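# Hang the hose on both wall hooks

## Task

Drape the hose over both of the wall hooks so that, at the end, it rests motionless and does not touch the floor, supported by the hooks and not by the robot; then release it and back the robot away. The robot must stay upright and level: toppling or finishing tilted counts as failure.

## Robot and tools

Robot: a wheeled base with a lifting column carrying a head and two six-joint arms (left and right), each with a two-finger gripper. Shoulder height S = 0.90 m + column_m. Folded, the robot is 0.73 m long, 0.62 m wide, S + 0.43 m tall, and its front sits 0.40 m ahead of the column. The base drives straight or spins in place; it cannot move sideways.

Frames: the base frame has its origin on the floor under the column, between the drive wheels; x forward, y left, z up. left_hand and right_hand are reported in it, at the point where the fingers meet (tips extend 8 mm further). The hand's z axis points along the fingers (quat_wxyz maps (0,0,1) onto that direction); its y axis runs along the opening. The odometry frame is the base frame as it was when the scene began.

execute_actions: argument actions is a list holding one action or none (empty = just report state and images). An action may contain base, joints, or both, plus optional speeds; its motions start together. base holds exactly one key: translate_m (metres, relative drive from the current spot, forward positive, -3 to 3) or rotate_rad (radians, relative turn in place, counter-clockwise/left positive, -3.2 to 3.2). joints is a dictionary of absolute targets by joint name, not offsets: column_m 0 to 0.8 m; head_tilt_rad -0.61 to 1.308 (positive tilts down); for each side X in left/right: X_joint1_rad -2.879 to 2.879, X_joint2_rad 0 to 3.141, X_joint3_rad 0 to 3.019, X_joint4_rad -1.692 to 1.57, X_joint5_rad -1.57 to 1.57 (positive swings the hand to the robot's right), X_joint6_rad -2.094 to 2.094 (hand roll, positive clockwise seen from behind), X_gripper_m 0 to 0.093 (fingertip gap in metres). speeds caps top speed for that action only: translate_m 0.05 to 0.8 m/s, rotate_rad 0.1 to 1 rad/s (defaults are the maxima); base moves needing over 8.667 s are rejected. Speeds do not affect arms. cameras: list of names from cam_head_left, cam_head_right, cam_left_wrist, cam_right_wrist, nav_camera, all; omitted/null/all gives every camera, [] none. Any unknown key, name or out-of-range number rejects the call with no motion. Joints left out of an action may keep driving toward earlier targets.

wait: seconds, 0 to 10; nothing new is commanded, returns state and images. zoom_image: camera plus region [x0, y0, x1, y1] in pixels of that camera's latest full image (origin top-left, at most 504 by 504). finished_scene: scene = the current scene number; irreversible, and the goal must already hold stably.

Arm geometry (approximate): with joint1 at -1.57 (left) or 1.57 (right) and joints 5, 6 at 0, the arm lies in a forward vertical plane 0.23 m beside the column. Let a = j2 - 0.35, b = 1.05 + j2 - j3, c = b - j4 (c = 1.57 means fingers straight down). Hand point: forward = 0.12 + 0.39 sin a + 0.38 cos b + 0.25 cos c; height = S + 0.39 cos a - 0.38 sin b - 0.25 sin c. Example: j2, j3, j4 = 0.93, 0.78, 0.14 gives 0.60 m ahead, 0.25 m under S. Reality tends to land up to about 5 cm lower and nearer the column (about 12 cm with heavy or extended loads). Empty reach is about 1 m from the shoulder. Below 0.4 m height the housing blocks hands closer than 0.45 m ahead; moving arms with column_m under 0.3 risks hitting housing or floor. Loads: a hand can carry a few kg near the body with fingers down, far less when extended or with fingers near horizontal; overloaded arms sag and report time_out or off_target. Grippers hold roughly 2 to 6 kg. To grip, command an opening smaller than the object; off_target is then normal. A reported opening staying 0.002 m or more above target means something is held. Fingers are 7 cm long; the wrist camera sticks out 11 cm on one side.

Small joint changes (under about 0.03 rad, 0.08 for joints 2 and 3) may not move anything despite done. For gentle contact, step about 0.05 rad per call from your previous target.

Result lines: joint_positions (current readings), left_hand/right_hand, base_odometry (wheel-based, heading -3.142 to 3.142, slip counts as travel), turned_by_wheels and turned_by_imu (a gap over about 4% and at least 0.05 rad signals collision or slip), base_tilt in degrees (forward and right positive; about 1 degree fixed bias), motor_effort for left_wheel and right_wheel in percent with bracketed peak, wheel_motors_off (1 while overload cut-out is active), pictures (image order), and updated camera calibrations. base_status / joint_status per motion: done, off_target (resting away, may still push), contact_stop (column or base only; target dropped), time_out, not_followed (a safety check withheld arm targets, with a cause: line; back the offending joints off by at least 0.05 rad, or move the other arm, or drive away from the obstacle), limit_stop_at_motor_heat. on_its_own describes what the call did not command; held at is a target, not a position. If a call reports a stop, later motion calls in the same reply are skipped.

Column: it halts with contact_stop when a hand or held item touches down or a load changes, and then refuses to descend until raised 0.2 m (or to its top). If an arm touched something overhead, drive out from under it before raising. Base: stops only on a wheel stall; back off 0.05 m before retrying or turning. About 3 s of hard pushing cuts both wheel motors for 2 s.

Avoid: arms colliding or pressing on each other (can end the run), blocked arms pushing for long (motors overheat; MOTOR HOT from 85 °C, OVER-TEMPERATURE FAULT at 100 °C drops that arm). To relieve a push, resend the arm's reported joint positions as targets, though a loaded arm sinks a little each time. Also avoid dropping the hose, slamming, tipping the robot, and leaving it tilted.

Each tool is called after "Request:" in YAML: its name, and indented under it one key for each argument.

## Session

Request:
execute_actions:
  actions: []

Scene clock: 0.00 s.
base_odometry: x=+0.000 y=+0.000 heading=+0.000 (m, m, rad; odometry frame)
turned_by_wheels: +0.000 (rad since the last result)
turned_by_imu: +0.000 (rad since the last result)
base_tilt: forward=-0.3 right=+0.1 (deg)
base_status: not commanded
joint_positions: column_m=+0.552 head_tilt_rad=+0.876 left_joint1_rad=-1.595 left_joint2_rad=+0.867 left_joint3_rad=+0.418 left_joint4_rad=-0.944 left_joint5_rad=-0.017 left_joint6_rad=+0.085 left_gripper_m=+0.094 right_joint1_rad=+1.549 right_joint2_rad=+0.871 right_joint3_rad=+0.371 right_joint4_rad=-0.927 right_joint5_rad=+0.025 right_joint6_rad=-0.023 right_gripper_m=+0.094
joint_status: not commanded
wheel_motors_off: 0
motor_effort: left_wheel=+1 right_wheel=+1 (%)
left_hand: x=+0.1559 y=+0.2224 z=+1.2484 quat_wxyz=(+0.421, -0.052, -0.906, +0.017) (m; base frame)
right_hand: x=+0.1326 y=-0.2342 z=+1.2532 quat_wxyz=(+0.437, +0.007, -0.900, +0.012) (m; base frame)
pictures: cam_head_left, cam_head_right, cam_left_wrist, cam_right_wrist, nav_camera
Images, in order (width x height): cam_head_left 896x504, cam_head_right 896x504, cam_left_wrist 896x504, cam_right_wrist 896x504, nav_camera 896x504.

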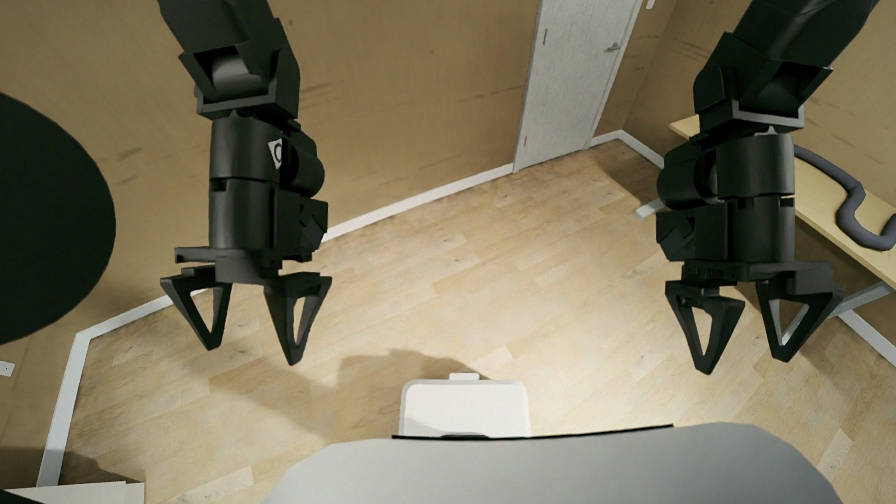

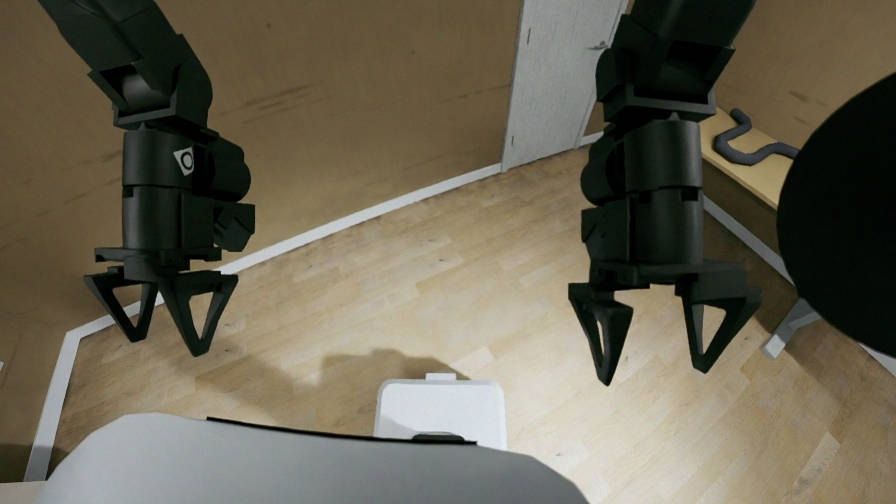

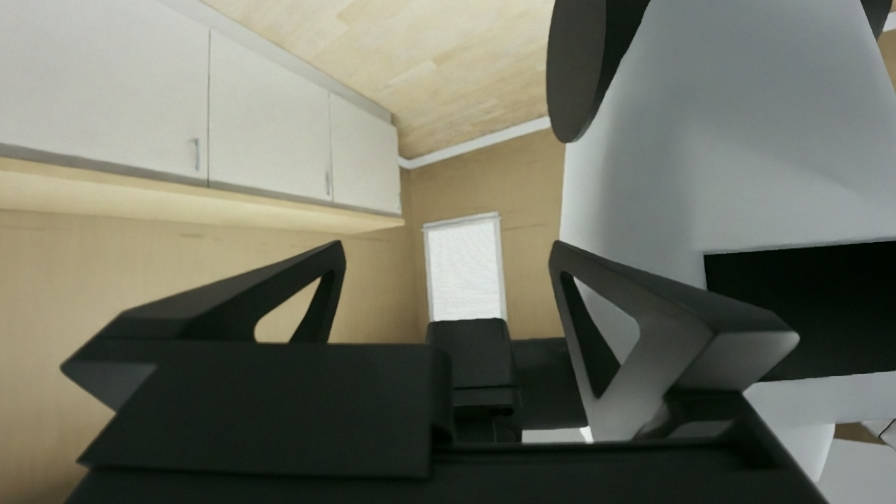

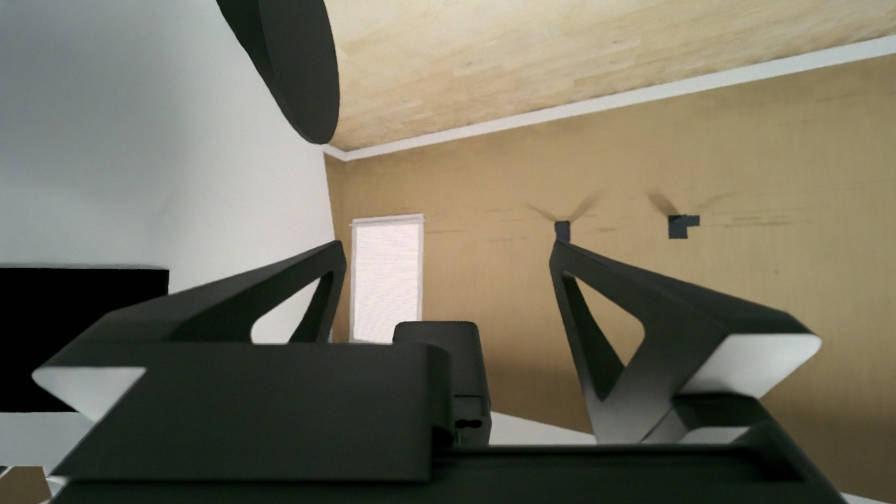

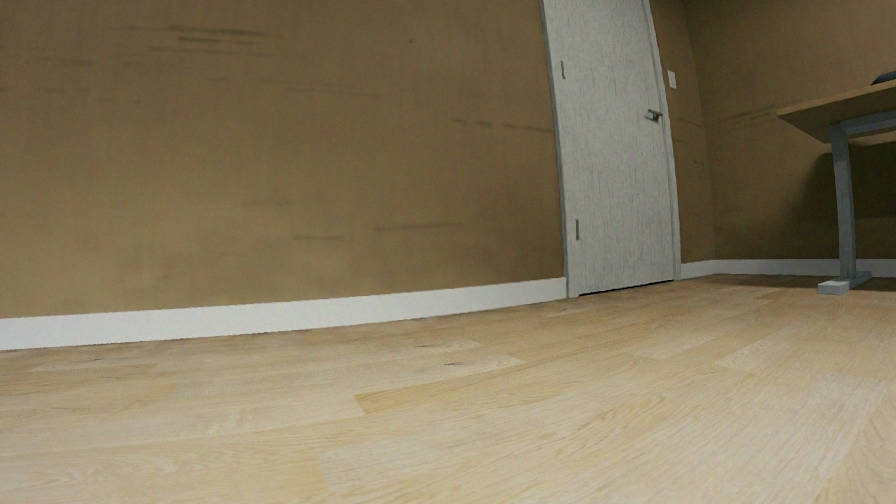

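Request:
execute_actions:
  actions:
    - {"base":{"rotate_rad":-1.1},"joints":{"head_tilt_rad":0.6,"left_joint1_rad":-0.6,"right_joint1_rad":0.6}}
  cameras: ["cam_head_left","cam_head_right","nav_camera"]

Scene clock: 5.83 s.
base_odometry: x=+0.000 y=+0.000 heading=-1.100 (m, m, rad; odometry frame)
turned_by_wheels: -1.100 (rad since the last result)
turned_by_imu: -1.076 (rad since the last result)
base_tilt: forward=-0.3 right=+0.2 (deg)
base_status: done
joint_positions: column_m=+0.552 head_tilt_rad=+0.618 left_joint1_rad=-0.598 left_joint2_rad=+0.867 left_joint3_rad=+0.418 left_joint4_rad=-0.944 left_joint5_rad=-0.017 left_joint6_rad=+0.085 left_gripper_m=+0.094 right_joint1_rad=+0.607 right_joint2_rad=+0.871 right_joint3_rad=+0.370 right_joint4_rad=-0.927 right_joint5_rad=+0.025 right_joint6_rad=-0.023 right_gripper_m=+0.094
joint_status: all done
wheel_motors_off: 0
motor_effort: left_wheel=+1(35) right_wheel=-1(42) (%)
left_hand: x=+0.1077 y=+0.4048 z=+1.3319 quat_wxyz=(+0.387, +0.345, -0.815, -0.259) (m; base frame)
right_hand: x=+0.0872 y=-0.3918 z=+1.3310 quat_wxyz=(+0.395, -0.370, -0.798, +0.265) (m; base frame)
pictures: cam_head_left, cam_head_right, nav_camera
camera_calibration (this result's frames):
cam_head_left: T_world_to_cam=[[0.032151, -0.998903, -0.0340331, 0.0872418], [-0.633365, 0.00597906, -0.77383, 1.22547], [0.773185, 0.0464348, -0.632478, 0.868938], [0, 0, 0, 1]] pos_world=[0.101515, 0.03947, 1.50086]
cam_head_right: T_world_to_cam=[[0.018391, -0.999812, -0.00619693, -0.0506627], [-0.62779, -0.00672352, -0.778354, 1.22684], [0.778165, 0.018205, -0.627795, 0.857894], [0, 0, 0, 1]] pos_world=[0.103544, -0.0580225, 1.49318]
Images, in order (width x height): cam_head_left 896x504, cam_head_right 896x504, nav_camera 896x504.

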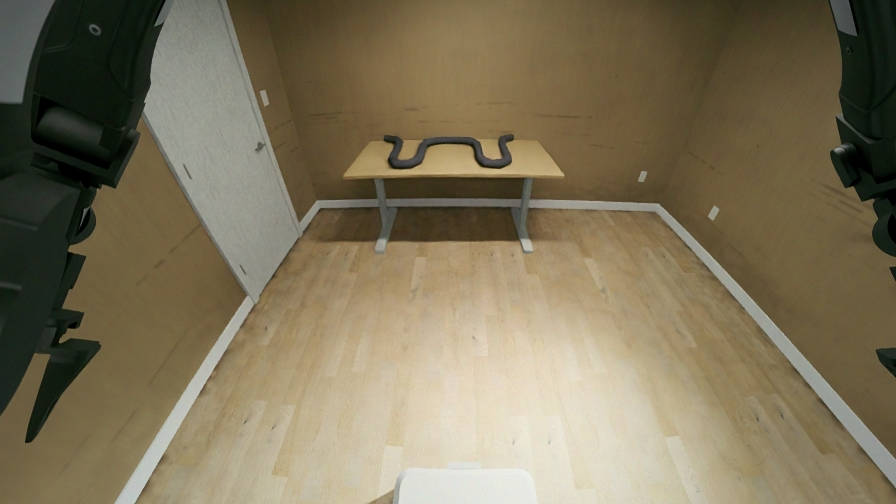

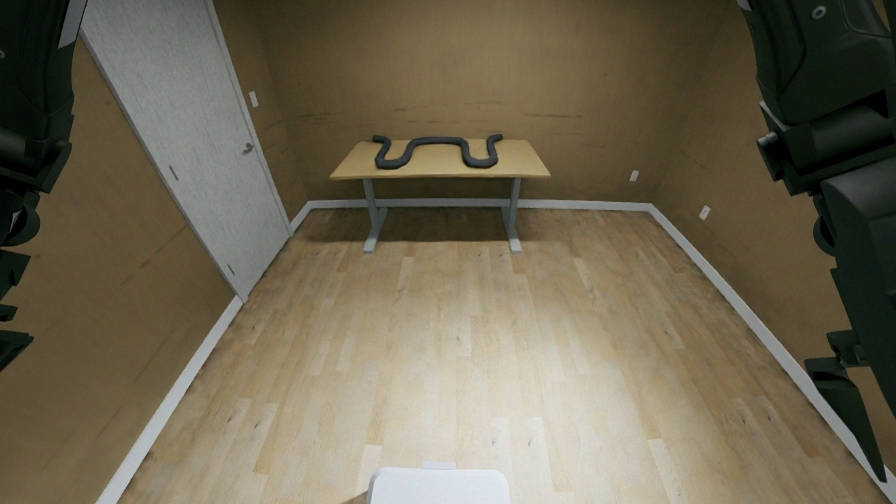

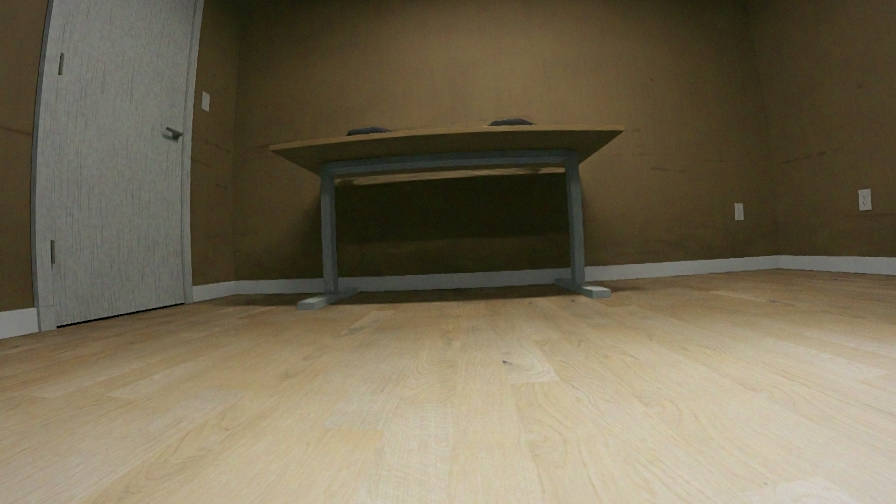

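Request:
execute_actions:
  actions:
    - {"base":{"rotate_rad":-1.57},"joints":{"head_tilt_rad":0.3}}
  cameras: ["cam_head_left","cam_head_right","nav_camera"]

Request:
zoom_image:
  camera: "cam_head_left"
  region: [400,150,760,350]

Scene clock: 14.07 s.
base_odometry: x=+0.000 y=+0.000 heading=-2.669 (m, m, rad; odometry frame)
turned_by_wheels: -1.570 (rad since the last result)
turned_by_imu: -1.539 (rad since the last result)
base_tilt: forward=-0.3 right=+0.2 (deg)
base_status: done
joint_positions: column_m=+0.552 head_tilt_rad=+0.319 left_joint1_rad=-0.598 left_joint2_rad=+0.867 left_joint3_rad=+0.417 left_joint4_rad=-0.944 left_joint5_rad=-0.017 left_joint6_rad=+0.085 left_gripper_m=+0.094 right_joint1_rad=+0.607 right_joint2_rad=+0.871 right_joint3_rad=+0.370 right_joint4_rad=-0.927 right_joint5_rad=+0.025 right_joint6_rad=-0.023 right_gripper_m=+0.094
joint_status: all done
wheel_motors_off: 0
motor_effort: left_wheel=+0(26) right_wheel=-1(29) (%)
left_hand: x=+0.1073 y=+0.4045 z=+1.3319 quat_wxyz=(+0.387, +0.345, -0.815, -0.259) (m; base frame)
right_hand: x=+0.0872 y=-0.3918 z=+1.3310 quat_wxyz=(+0.395, -0.370, -0.798, +0.265) (m; base frame)
pictures: cam_head_left, cam_head_right, nav_camera
camera_calibration (this result's frames):
cam_head_left: T_world_to_cam=[[0.0407323, -0.998903, -0.0230829, 0.0699743], [-0.37801, 0.00597906, -0.925782, 1.44636], [0.924905, 0.0464348, -0.377352, 0.469038], [0, 0, 0, 1]] pos_world=[0.110074, 0.03947, 1.51762]
cam_head_right: T_world_to_cam=[[0.0194, -0.999812, -0.000519103, -0.0594441], [-0.371352, -0.00672352, -0.928468, 1.44485], [0.92829, 0.018205, -0.371412, 0.456141], [0, 0, 0, 1]] pos_world=[0.114269, -0.0580225, 1.51088]
Images, in order (width x height): cam_head_left 896x504, cam_head_right 896x504, nav_camera 896x504.

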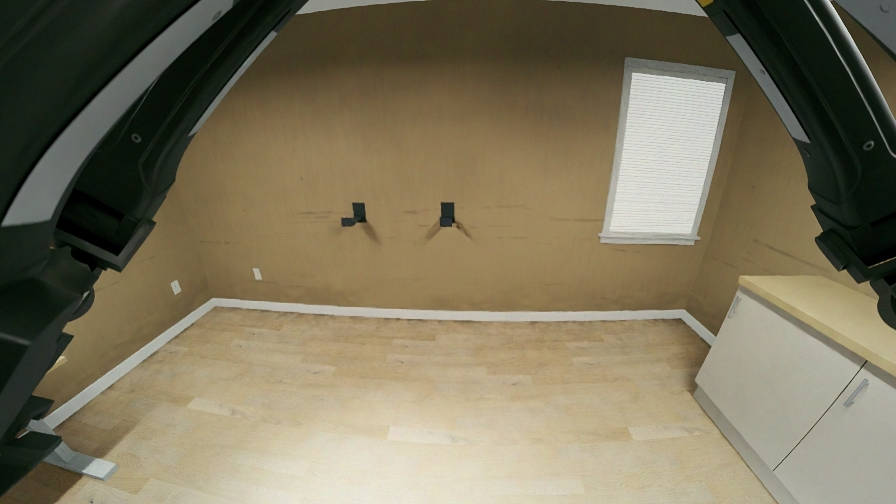

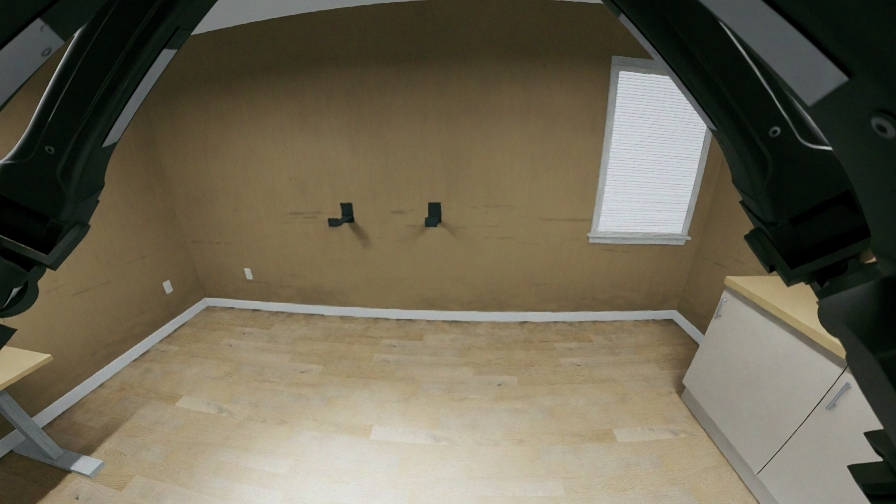

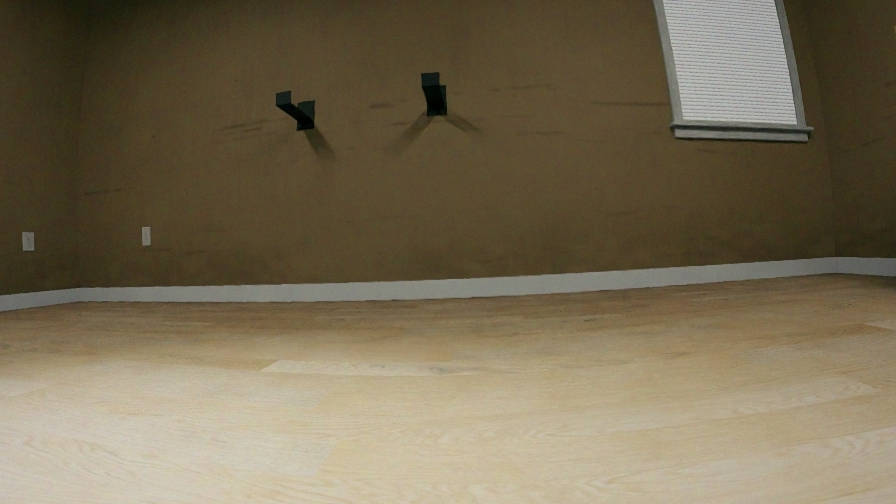

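Region (400, 150, 760, 350) of cam_head_left's 896x504 image, scaled by 1.400, with more detail than that image has.

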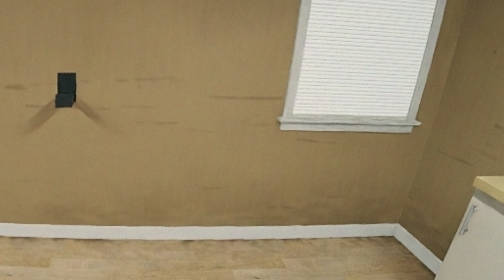

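Request:
execute_actions:
  actions:
    - {"base":{"rotate_rad":1.57},"joints":{"head_tilt_rad":0.95,"left_joint1_rad":-1.45,"right_joint1_rad":1.45,"left_joint2_rad":1.0,"right_joint2_rad":1.0,"left_joint3_rad":0.9,"right_joint3_rad":0.9,"left_joint4_rad":-0.42,"right_joint4_rad":-0.42,"left_joint6_rad":1.57,"right_joint6_rad":-1.57}}
  cameras: []

Request:
execute_actions:
  actions:
    - {"base":{"translate_m":1.3},"joints":{"column_m":0.35}}

Scene clock: 25.63 s.
base_odometry: x=+0.000 y=+0.000 heading=-1.100 (m, m, rad; odometry frame)
turned_by_wheels: +1.570 (rad since the last result)
turned_by_imu: +1.526 (rad since the last result)
base_tilt: forward=-0.2 right=+0.1 (deg)
base_status: done
joint_positions: column_m=+0.552 head_tilt_rad=+0.950 left_joint1_rad=-1.451 left_joint2_rad=+1.002 left_joint3_rad=+0.899 left_joint4_rad=-0.421 left_joint5_rad=-0.017 left_joint6_rad=+1.558 left_gripper_m=+0.094 right_joint1_rad=+1.444 right_joint2_rad=+0.998 right_joint3_rad=+0.901 right_joint4_rad=-0.416 right_joint5_rad=+0.027 right_joint6_rad=-1.562 right_gripper_m=+0.094
joint_status: all done
wheel_motors_off: 0
motor_effort: left_wheel=+1(33) right_wheel=+2(43) (%)
left_hand: x=+0.5129 y=+0.2832 z=+1.1677 quat_wxyz=(+0.042, -0.680, -0.731, -0.043) (m; base frame)
right_hand: x=+0.5159 y=-0.2893 z=+1.1700 quat_wxyz=(+0.045, +0.680, -0.730, +0.052) (m; base frame)
pictures: none
No camera images: the call's "cameras" was empty. Leave "cameras" out to get every camera's image.

Scene clock: 29.37 s.
base_odometry: x=+0.590 y=-1.158 heading=-1.099 (m, m, rad; odometry frame)
turned_by_wheels: +0.000 (rad since the last result)
turned_by_imu: +0.000 (rad since the last result)
base_tilt: forward=-0.3 right=+0.2 (deg)
base_status: done
joint_positions: column_m=+0.350 head_tilt_rad=+0.951 left_joint1_rad=-1.451 left_joint2_rad=+1.001 left_joint3_rad=+0.896 left_joint4_rad=-0.421 left_joint5_rad=-0.017 left_joint6_rad=+1.558 left_gripper_m=+0.094 right_joint1_rad=+1.444 right_joint2_rad=+0.998 right_joint3_rad=+0.895 right_joint4_rad=-0.416 right_joint5_rad=+0.027 right_joint6_rad=-1.562 right_gripper_m=+0.094
joint_status: all done
wheel_motors_off: 0
motor_effort: left_wheel=+1(57) right_wheel=-1(54) (%)
left_hand: x=+0.5110 y=+0.2831 z=+0.9656 quat_wxyz=(+0.043, -0.680, -0.731, -0.042) (m; base frame)
right_hand: x=+0.5124 y=-0.2892 z=+0.9675 quat_wxyz=(+0.047, +0.679, -0.731, +0.050) (m; base frame)
pictures: cam_head_left, cam_head_right, cam_left_wrist, cam_right_wrist, nav_camera
camera_calibration (this result's frames):
cam_head_left: T_world_to_cam=[[0.0192385, -0.998903, -0.0426827, 0.0925796], [-0.851786, 0.00597906, -0.523856, 0.746345], [0.523537, 0.0464348, -0.850737, 1.04546], [0, 0, 0, 1]] pos_world=[0.0866084, 0.03947, 1.28434]
cam_head_right: T_world_to_cam=[[0.015349, -0.999812, -0.0118759, -0.0441731], [-0.847999, -0.00672352, -0.529956, 0.748993], [0.529776, 0.018205, -0.847942, 1.03782], [0, 0, 0, 1]] pos_world=[0.086011, -0.0580225, 1.27642]
cam_left_wrist: T_world_to_cam=[[-0.997499, -0.0705579, -0.00411449, 0.532656], [-0.054454, 0.730113, 0.681154, -0.831049], [-0.0450567, 0.679674, -0.732129, 0.660249], [0, 0, 0, 1]] pos_world=[0.515819, 0.195588, 1.05165]
cam_right_wrist: T_world_to_cam=[[0.997076, -0.0726307, 0.0237475, -0.553321], [-0.0690295, -0.722829, 0.687571, -0.830936], [-0.0327734, -0.6872, -0.725729, 0.646632], [0, 0, 0, 1]] pos_world=[0.515536, -0.196447, 1.05375]
Images, in order (width x height): cam_head_left 896x504, cam_head_right 896x504, cam_left_wrist 896x504, cam_right_wrist 896x504, nav_camera 896x504.

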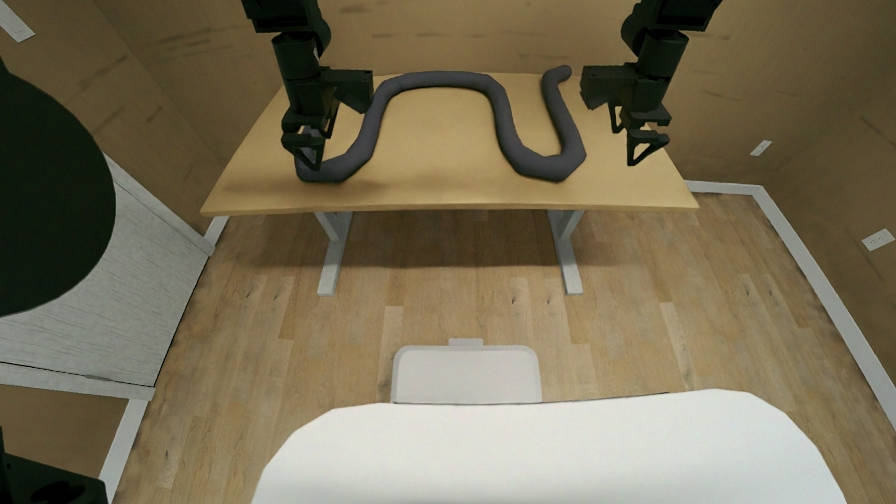

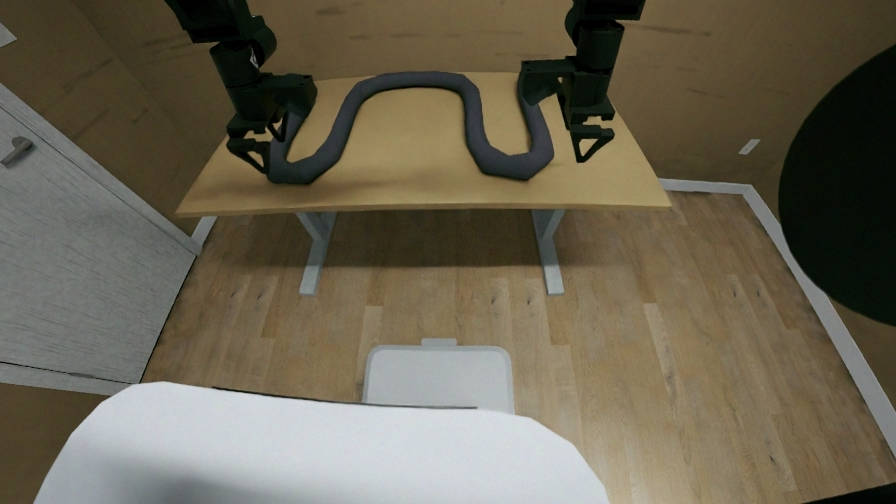

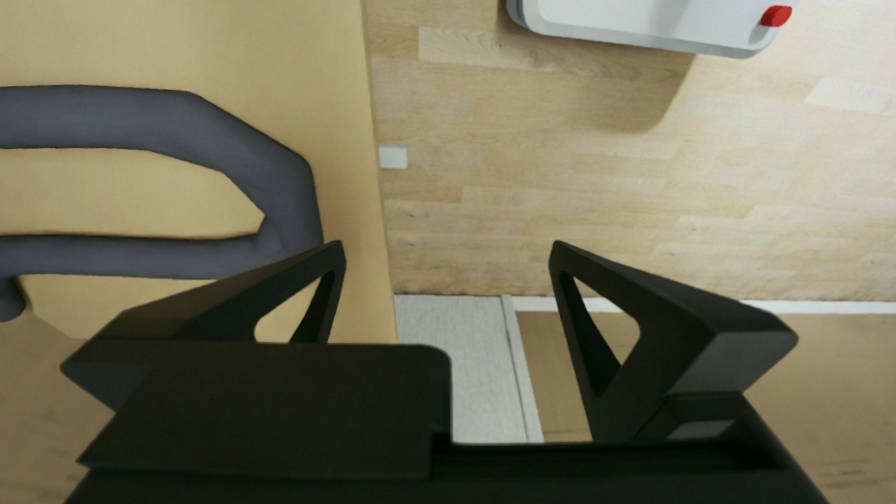

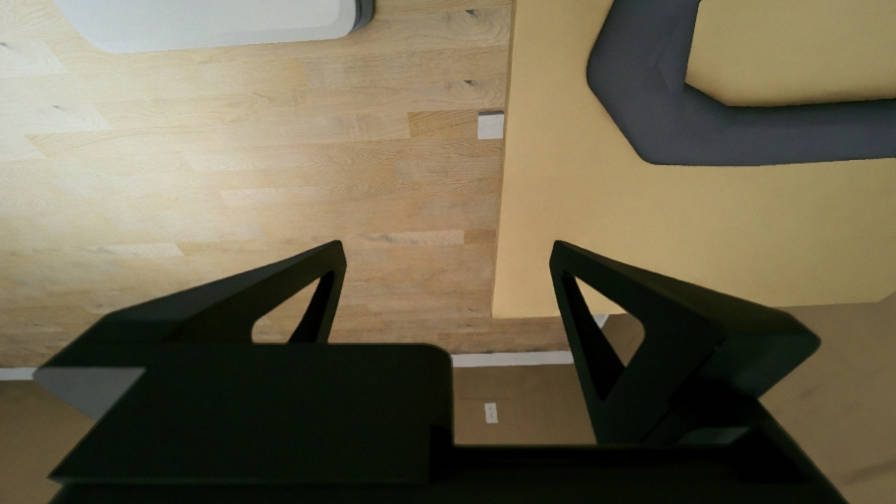

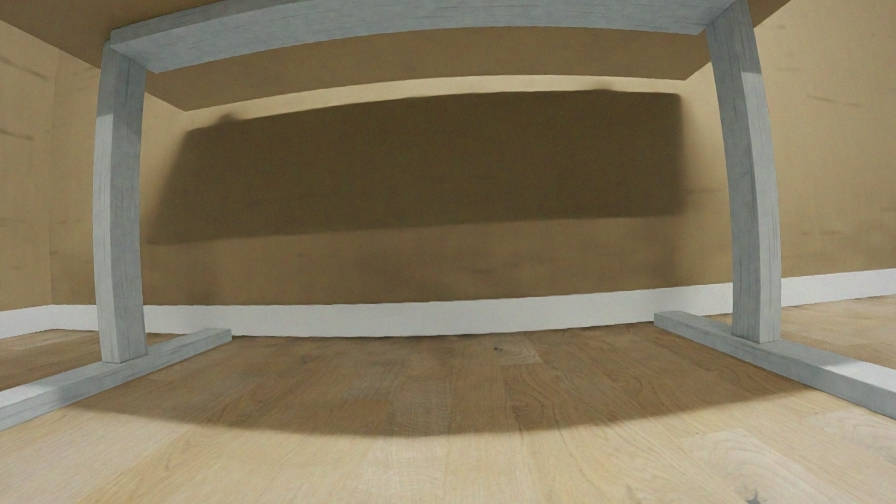

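Request:
execute_actions:
  actions:
    - {"base":{"translate_m":0.21},"joints":{"column_m":0.22,"left_joint1_rad":-1.15,"right_joint1_rad":1.59}}
  cameras: ["cam_head_left","cam_left_wrist","cam_right_wrist"]

Scene clock: 38.00 s.
base_odometry: x=+0.686 y=-1.345 heading=-1.099 (m, m, rad; odometry frame)
turned_by_wheels: +0.000 (rad since the last result)
turned_by_imu: -0.001 (rad since the last result)
base_tilt: forward=-0.2 right=+0.2 (deg)
base_status: done
joint_positions: column_m=+0.220 head_tilt_rad=+0.951 left_joint1_rad=-1.143 left_joint2_rad=+1.001 left_joint3_rad=+0.895 left_joint4_rad=-0.421 left_joint5_rad=-0.017 left_joint6_rad=+1.558 left_gripper_m=+0.094 right_joint1_rad=+1.595 right_joint2_rad=+0.998 right_joint3_rad=+0.894 right_joint4_rad=-0.416 right_joint5_rad=+0.025 right_joint6_rad=-1.562 right_gripper_m=+0.094
joint_status: all done
wheel_motors_off: 0
motor_effort: left_wheel=+1(33) right_wheel=-1(32) (%)
left_hand: x=+0.4909 y=+0.4211 z=+0.8699 quat_wxyz=(+0.137, -0.610, -0.769, -0.135) (m; base frame)
right_hand: x=+0.5141 y=-0.2184 z=+0.8337 quat_wxyz=(+0.000, +0.708, -0.706, +0.003) (m; base frame)
pictures: cam_head_left, cam_left_wrist, cam_right_wrist
camera_calibration (this result's frames):
cam_head_left: T_world_to_cam=[[0.0192326, -0.998903, -0.0426854, 0.0870347], [-0.851859, 0.00597906, -0.523738, 0.678109], [0.523419, 0.0464348, -0.850809, 0.934964], [0, 0, 0, 1]] pos_world=[0.0866012, 0.03947, 1.15434]
cam_left_wrist: T_world_to_cam=[[-0.975154, -0.217425, -0.0424363, 0.606154], [-0.150232, 0.508289, 0.847981, -0.872406], [-0.162802, 0.833288, -0.528325, 0.311276], [0, 0, 0, 1]] pos_world=[0.510707, 0.315845, 0.929962]
cam_right_wrist: T_world_to_cam=[[0.999834, 0.000306434, 0.0182153, -0.527493], [-0.0104214, -0.810486, 0.585665, -0.65194], [0.0149427, -0.585757, -0.810349, 0.666397], [0, 0, 0, 1]] pos_world=[0.510653, -0.13788, 0.931441]
Images, in order (width x height): cam_head_left 896x504, cam_left_wrist 896x504, cam_right_wrist 896x504.

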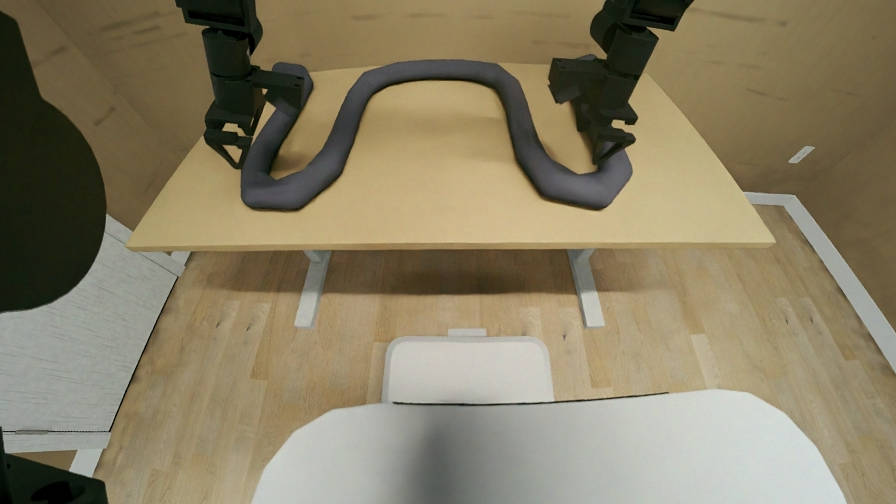

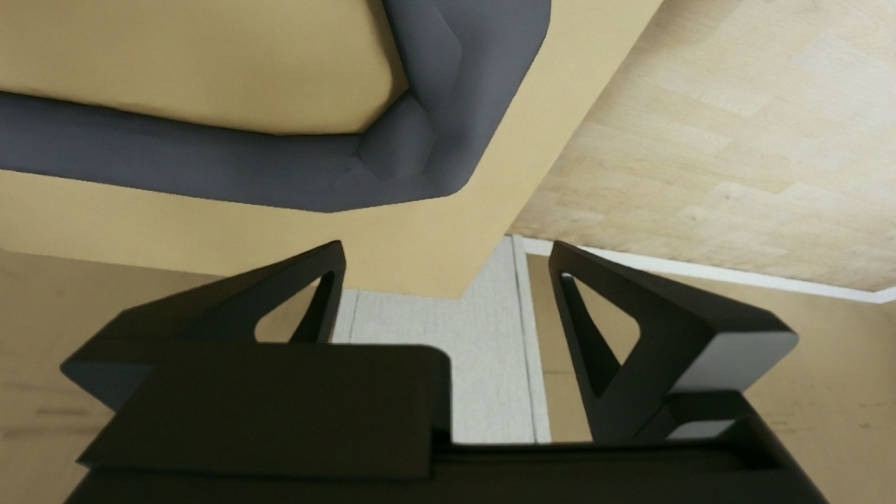

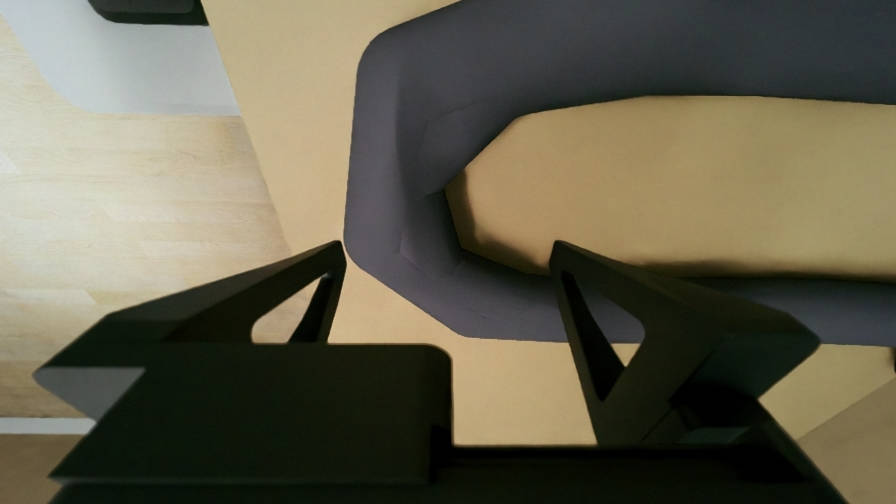

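Request:
execute_actions:
  actions:
    - {"base":{"translate_m":-0.03},"joints":{"column_m":0.17,"left_joint1_rad":-1.22,"left_joint2_rad":1.09,"left_joint3_rad":0.93,"left_joint4_rad":-0.34}}
  cameras: ["cam_head_left","cam_left_wrist","cam_right_wrist"]

Scene clock: 44.57 s.
base_odometry: x=+0.672 y=-1.319 heading=-1.099 (m, m, rad; odometry frame)
turned_by_wheels: +0.000 (rad since the last result)
turned_by_imu: -0.001 (rad since the last result)
base_tilt: forward=-0.1 right=+0.2 (deg)
base_status: done
joint_positions: column_m=+0.170 head_tilt_rad=+0.951 left_joint1_rad=-1.225 left_joint2_rad=+1.089 left_joint3_rad=+0.920 left_joint4_rad=-0.343 left_joint5_rad=-0.017 left_joint6_rad=+1.558 left_gripper_m=+0.094 right_joint1_rad=+1.595 right_joint2_rad=+0.998 right_joint3_rad=+0.893 right_joint4_rad=-0.416 right_joint5_rad=+0.025 right_joint6_rad=-1.562 right_gripper_m=+0.094
joint_status: all done
wheel_motors_off: 0
motor_effort: left_wheel=+0(31) right_wheel=+0(34) (%)
left_hand: x=+0.5042 y=+0.3960 z=+0.7777 quat_wxyz=(+0.108, -0.631, -0.760, -0.116) (m; base frame)
right_hand: x=+0.5133 y=-0.2184 z=+0.7834 quat_wxyz=(+0.000, +0.708, -0.706, +0.002) (m; base frame)
pictures: cam_head_left, cam_left_wrist, cam_right_wrist
camera_calibration (this result's frames):
cam_head_left: T_world_to_cam=[[0.0192282, -0.998903, -0.0426874, 0.084903], [-0.851912, 0.00597906, -0.52365, 0.651823], [0.523331, 0.0464348, -0.850863, 0.89249], [0, 0, 0, 1]] pos_world=[0.0865959, 0.03947, 1.10434]
cam_left_wrist: T_world_to_cam=[[-0.983569, -0.175713, -0.0414422, 0.596714], [-0.1362, 0.571547, 0.809187, -0.781431], [-0.118498, 0.801536, -0.586088, 0.320821], [0, 0, 0, 1]] pos_world=[0.518495, 0.294325, 0.845082]
cam_right_wrist: T_world_to_cam=[[0.99986, 0.000720369, 0.0166886, -0.524512], [-0.00919186, -0.810479, 0.585696, -0.623129], [0.0139476, -0.585768, -0.810359, 0.626141], [0, 0, 0, 1]] pos_world=[0.509978, -0.137882, 0.881116]
Images, in order (width x height): cam_head_left 896x504, cam_left_wrist 896x504, cam_right_wrist 896x504.

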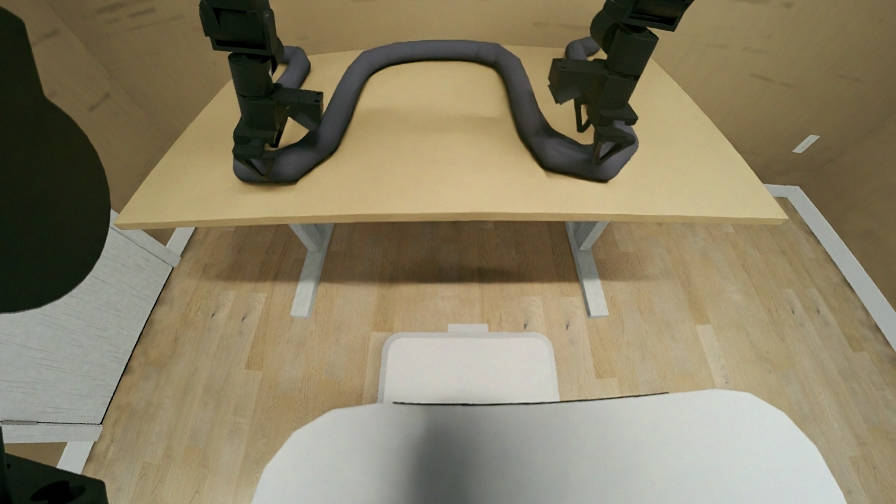

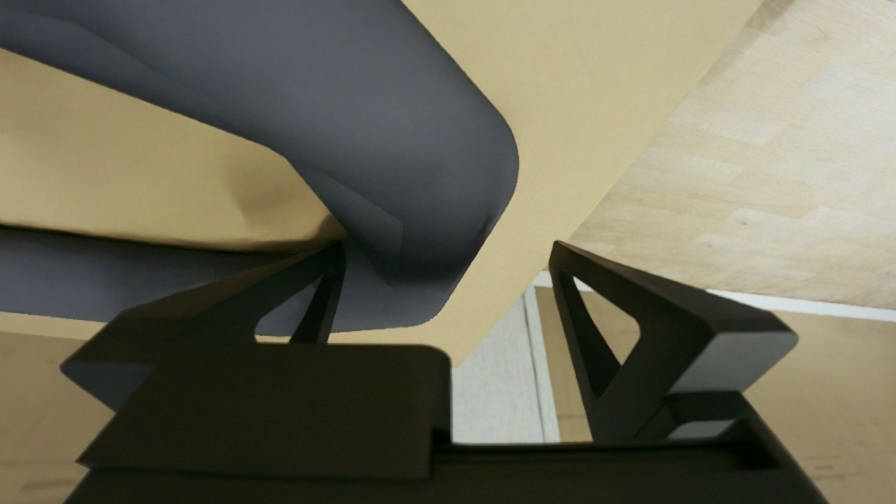

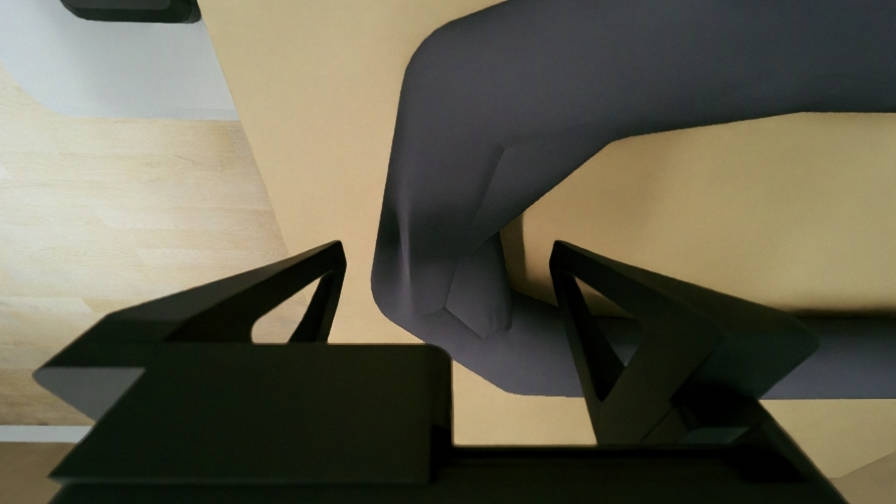

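Request:
execute_actions:
  actions:
    - {"joints":{"left_joint1_rad":-1.29,"left_joint4_rad":-0.29}}
  cameras: []

Request:
execute_actions:
  actions:
    - {"joints":{"column_m":0.115}}
  cameras: ["cam_head_left","cam_left_wrist","cam_right_wrist"]

Scene clock: 49.60 s.
base_odometry: x=+0.672 y=-1.319 heading=-1.099 (m, m, rad; odometry frame)
turned_by_wheels: +0.000 (rad since the last result)
turned_by_imu: -0.001 (rad since the last result)
base_tilt: forward=-0.2 right=+0.1 (deg)
base_status: not commanded
joint_positions: column_m=+0.170 head_tilt_rad=+0.951 left_joint1_rad=-1.295 left_joint2_rad=+1.089 left_joint3_rad=+0.920 left_joint4_rad=-0.299 left_joint5_rad=-0.017 left_joint6_rad=+1.558 left_gripper_m=+0.094 right_joint1_rad=+1.595 right_joint2_rad=+0.998 right_joint3_rad=+0.893 right_joint4_rad=-0.416 right_joint5_rad=+0.025 right_joint6_rad=-1.562 right_gripper_m=+0.094
joint_status: all done
wheel_motors_off: 0
motor_effort: left_wheel=+2(2) right_wheel=+0(0) (%)
left_hand: x=+0.5204 y=+0.3640 z=+0.7688 quat_wxyz=(+0.072, -0.648, -0.750, -0.111) (m; base frame)
right_hand: x=+0.5133 y=-0.2184 z=+0.7834 quat_wxyz=(+0.000, +0.708, -0.706, +0.002) (m; base frame)
pictures: none
No camera images: the call's "cameras" was empty. Leave "cameras" out to get every camera's image.

Scene clock: 50.90 s.
base_odometry: x=+0.672 y=-1.319 heading=-1.099 (m, m, rad; odometry frame)
turned_by_wheels: +0.000 (rad since the last result)
turned_by_imu: +0.000 (rad since the last result)
base_tilt: forward=-0.2 right=+0.2 (deg)
base_status: not commanded
joint_positions: column_m=+0.115 head_tilt_rad=+0.951 left_joint1_rad=-1.273 left_joint2_rad=+1.055 left_joint3_rad=+0.926 left_joint4_rad=-0.305 left_joint5_rad=-0.031 left_joint6_rad=+1.557 left_gripper_m=+0.094 right_joint1_rad=+1.595 right_joint2_rad=+0.998 right_joint3_rad=+0.893 right_joint4_rad=-0.416 right_joint5_rad=+0.025 right_joint6_rad=-1.562 right_gripper_m=+0.094
joint_status: all done
wheel_motors_off: 0
motor_effort: left_wheel=+2(2) right_wheel=+0(1) (%)
left_hand: x=+0.5317 y=+0.3750 z=+0.7321 quat_wxyz=(+0.072, -0.643, -0.750, -0.135) (m; base frame)
right_hand: x=+0.5133 y=-0.2184 z=+0.7284 quat_wxyz=(+0.000, +0.708, -0.706, +0.002) (m; base frame)
pictures: cam_head_left, cam_left_wrist, cam_right_wrist
camera_calibration (this result's frames):
cam_head_left: T_world_to_cam=[[0.0192282, -0.998903, -0.0426874, 0.0825558], [-0.851912, 0.00597906, -0.52365, 0.623031], [0.523331, 0.0464348, -0.850863, 0.845706], [0, 0, 0, 1]] pos_world=[0.0865959, 0.03947, 1.04935]
cam_left_wrist: T_world_to_cam=[[-0.984787, -0.133357, -0.111405, 0.65422], [-0.169255, 0.590979, 0.788731, -0.70355], [-0.0393441, 0.795587, -0.60456, 0.287899], [0, 0, 0, 1]] pos_world=[0.536516, 0.273979, 0.801847]
cam_right_wrist: T_world_to_cam=[[0.99986, 0.000720369, 0.0166886, -0.523595], [-0.00919186, -0.810479, 0.585696, -0.590925], [0.0139476, -0.585768, -0.810359, 0.581584], [0, 0, 0, 1]] pos_world=[0.509978, -0.137882, 0.826132]
Images, in order (width x height): cam_head_left 896x504, cam_left_wrist 896x504, cam_right_wrist 896x504.

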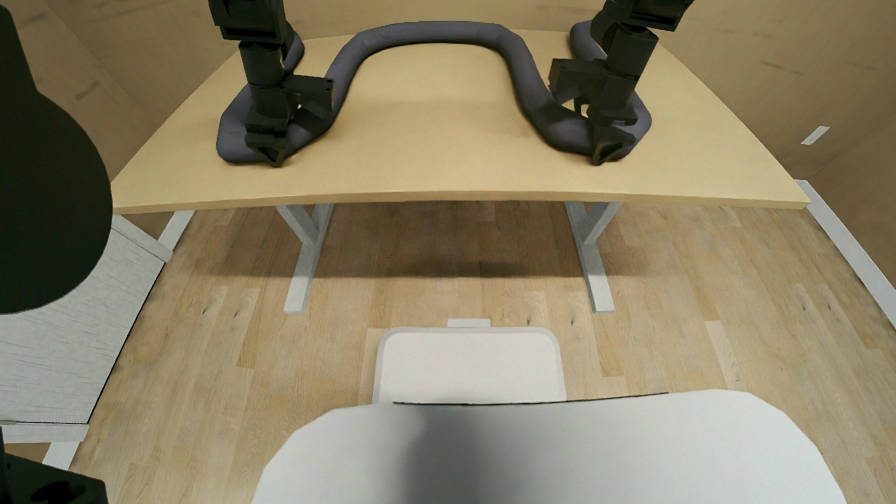

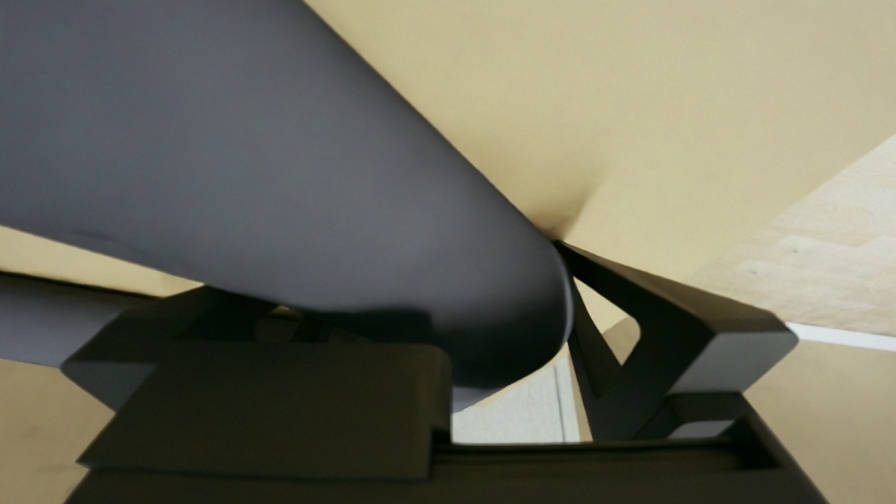

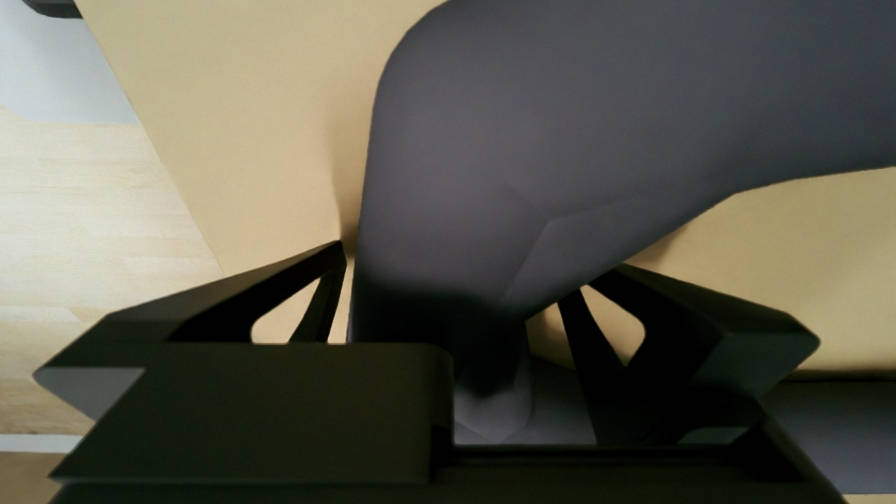

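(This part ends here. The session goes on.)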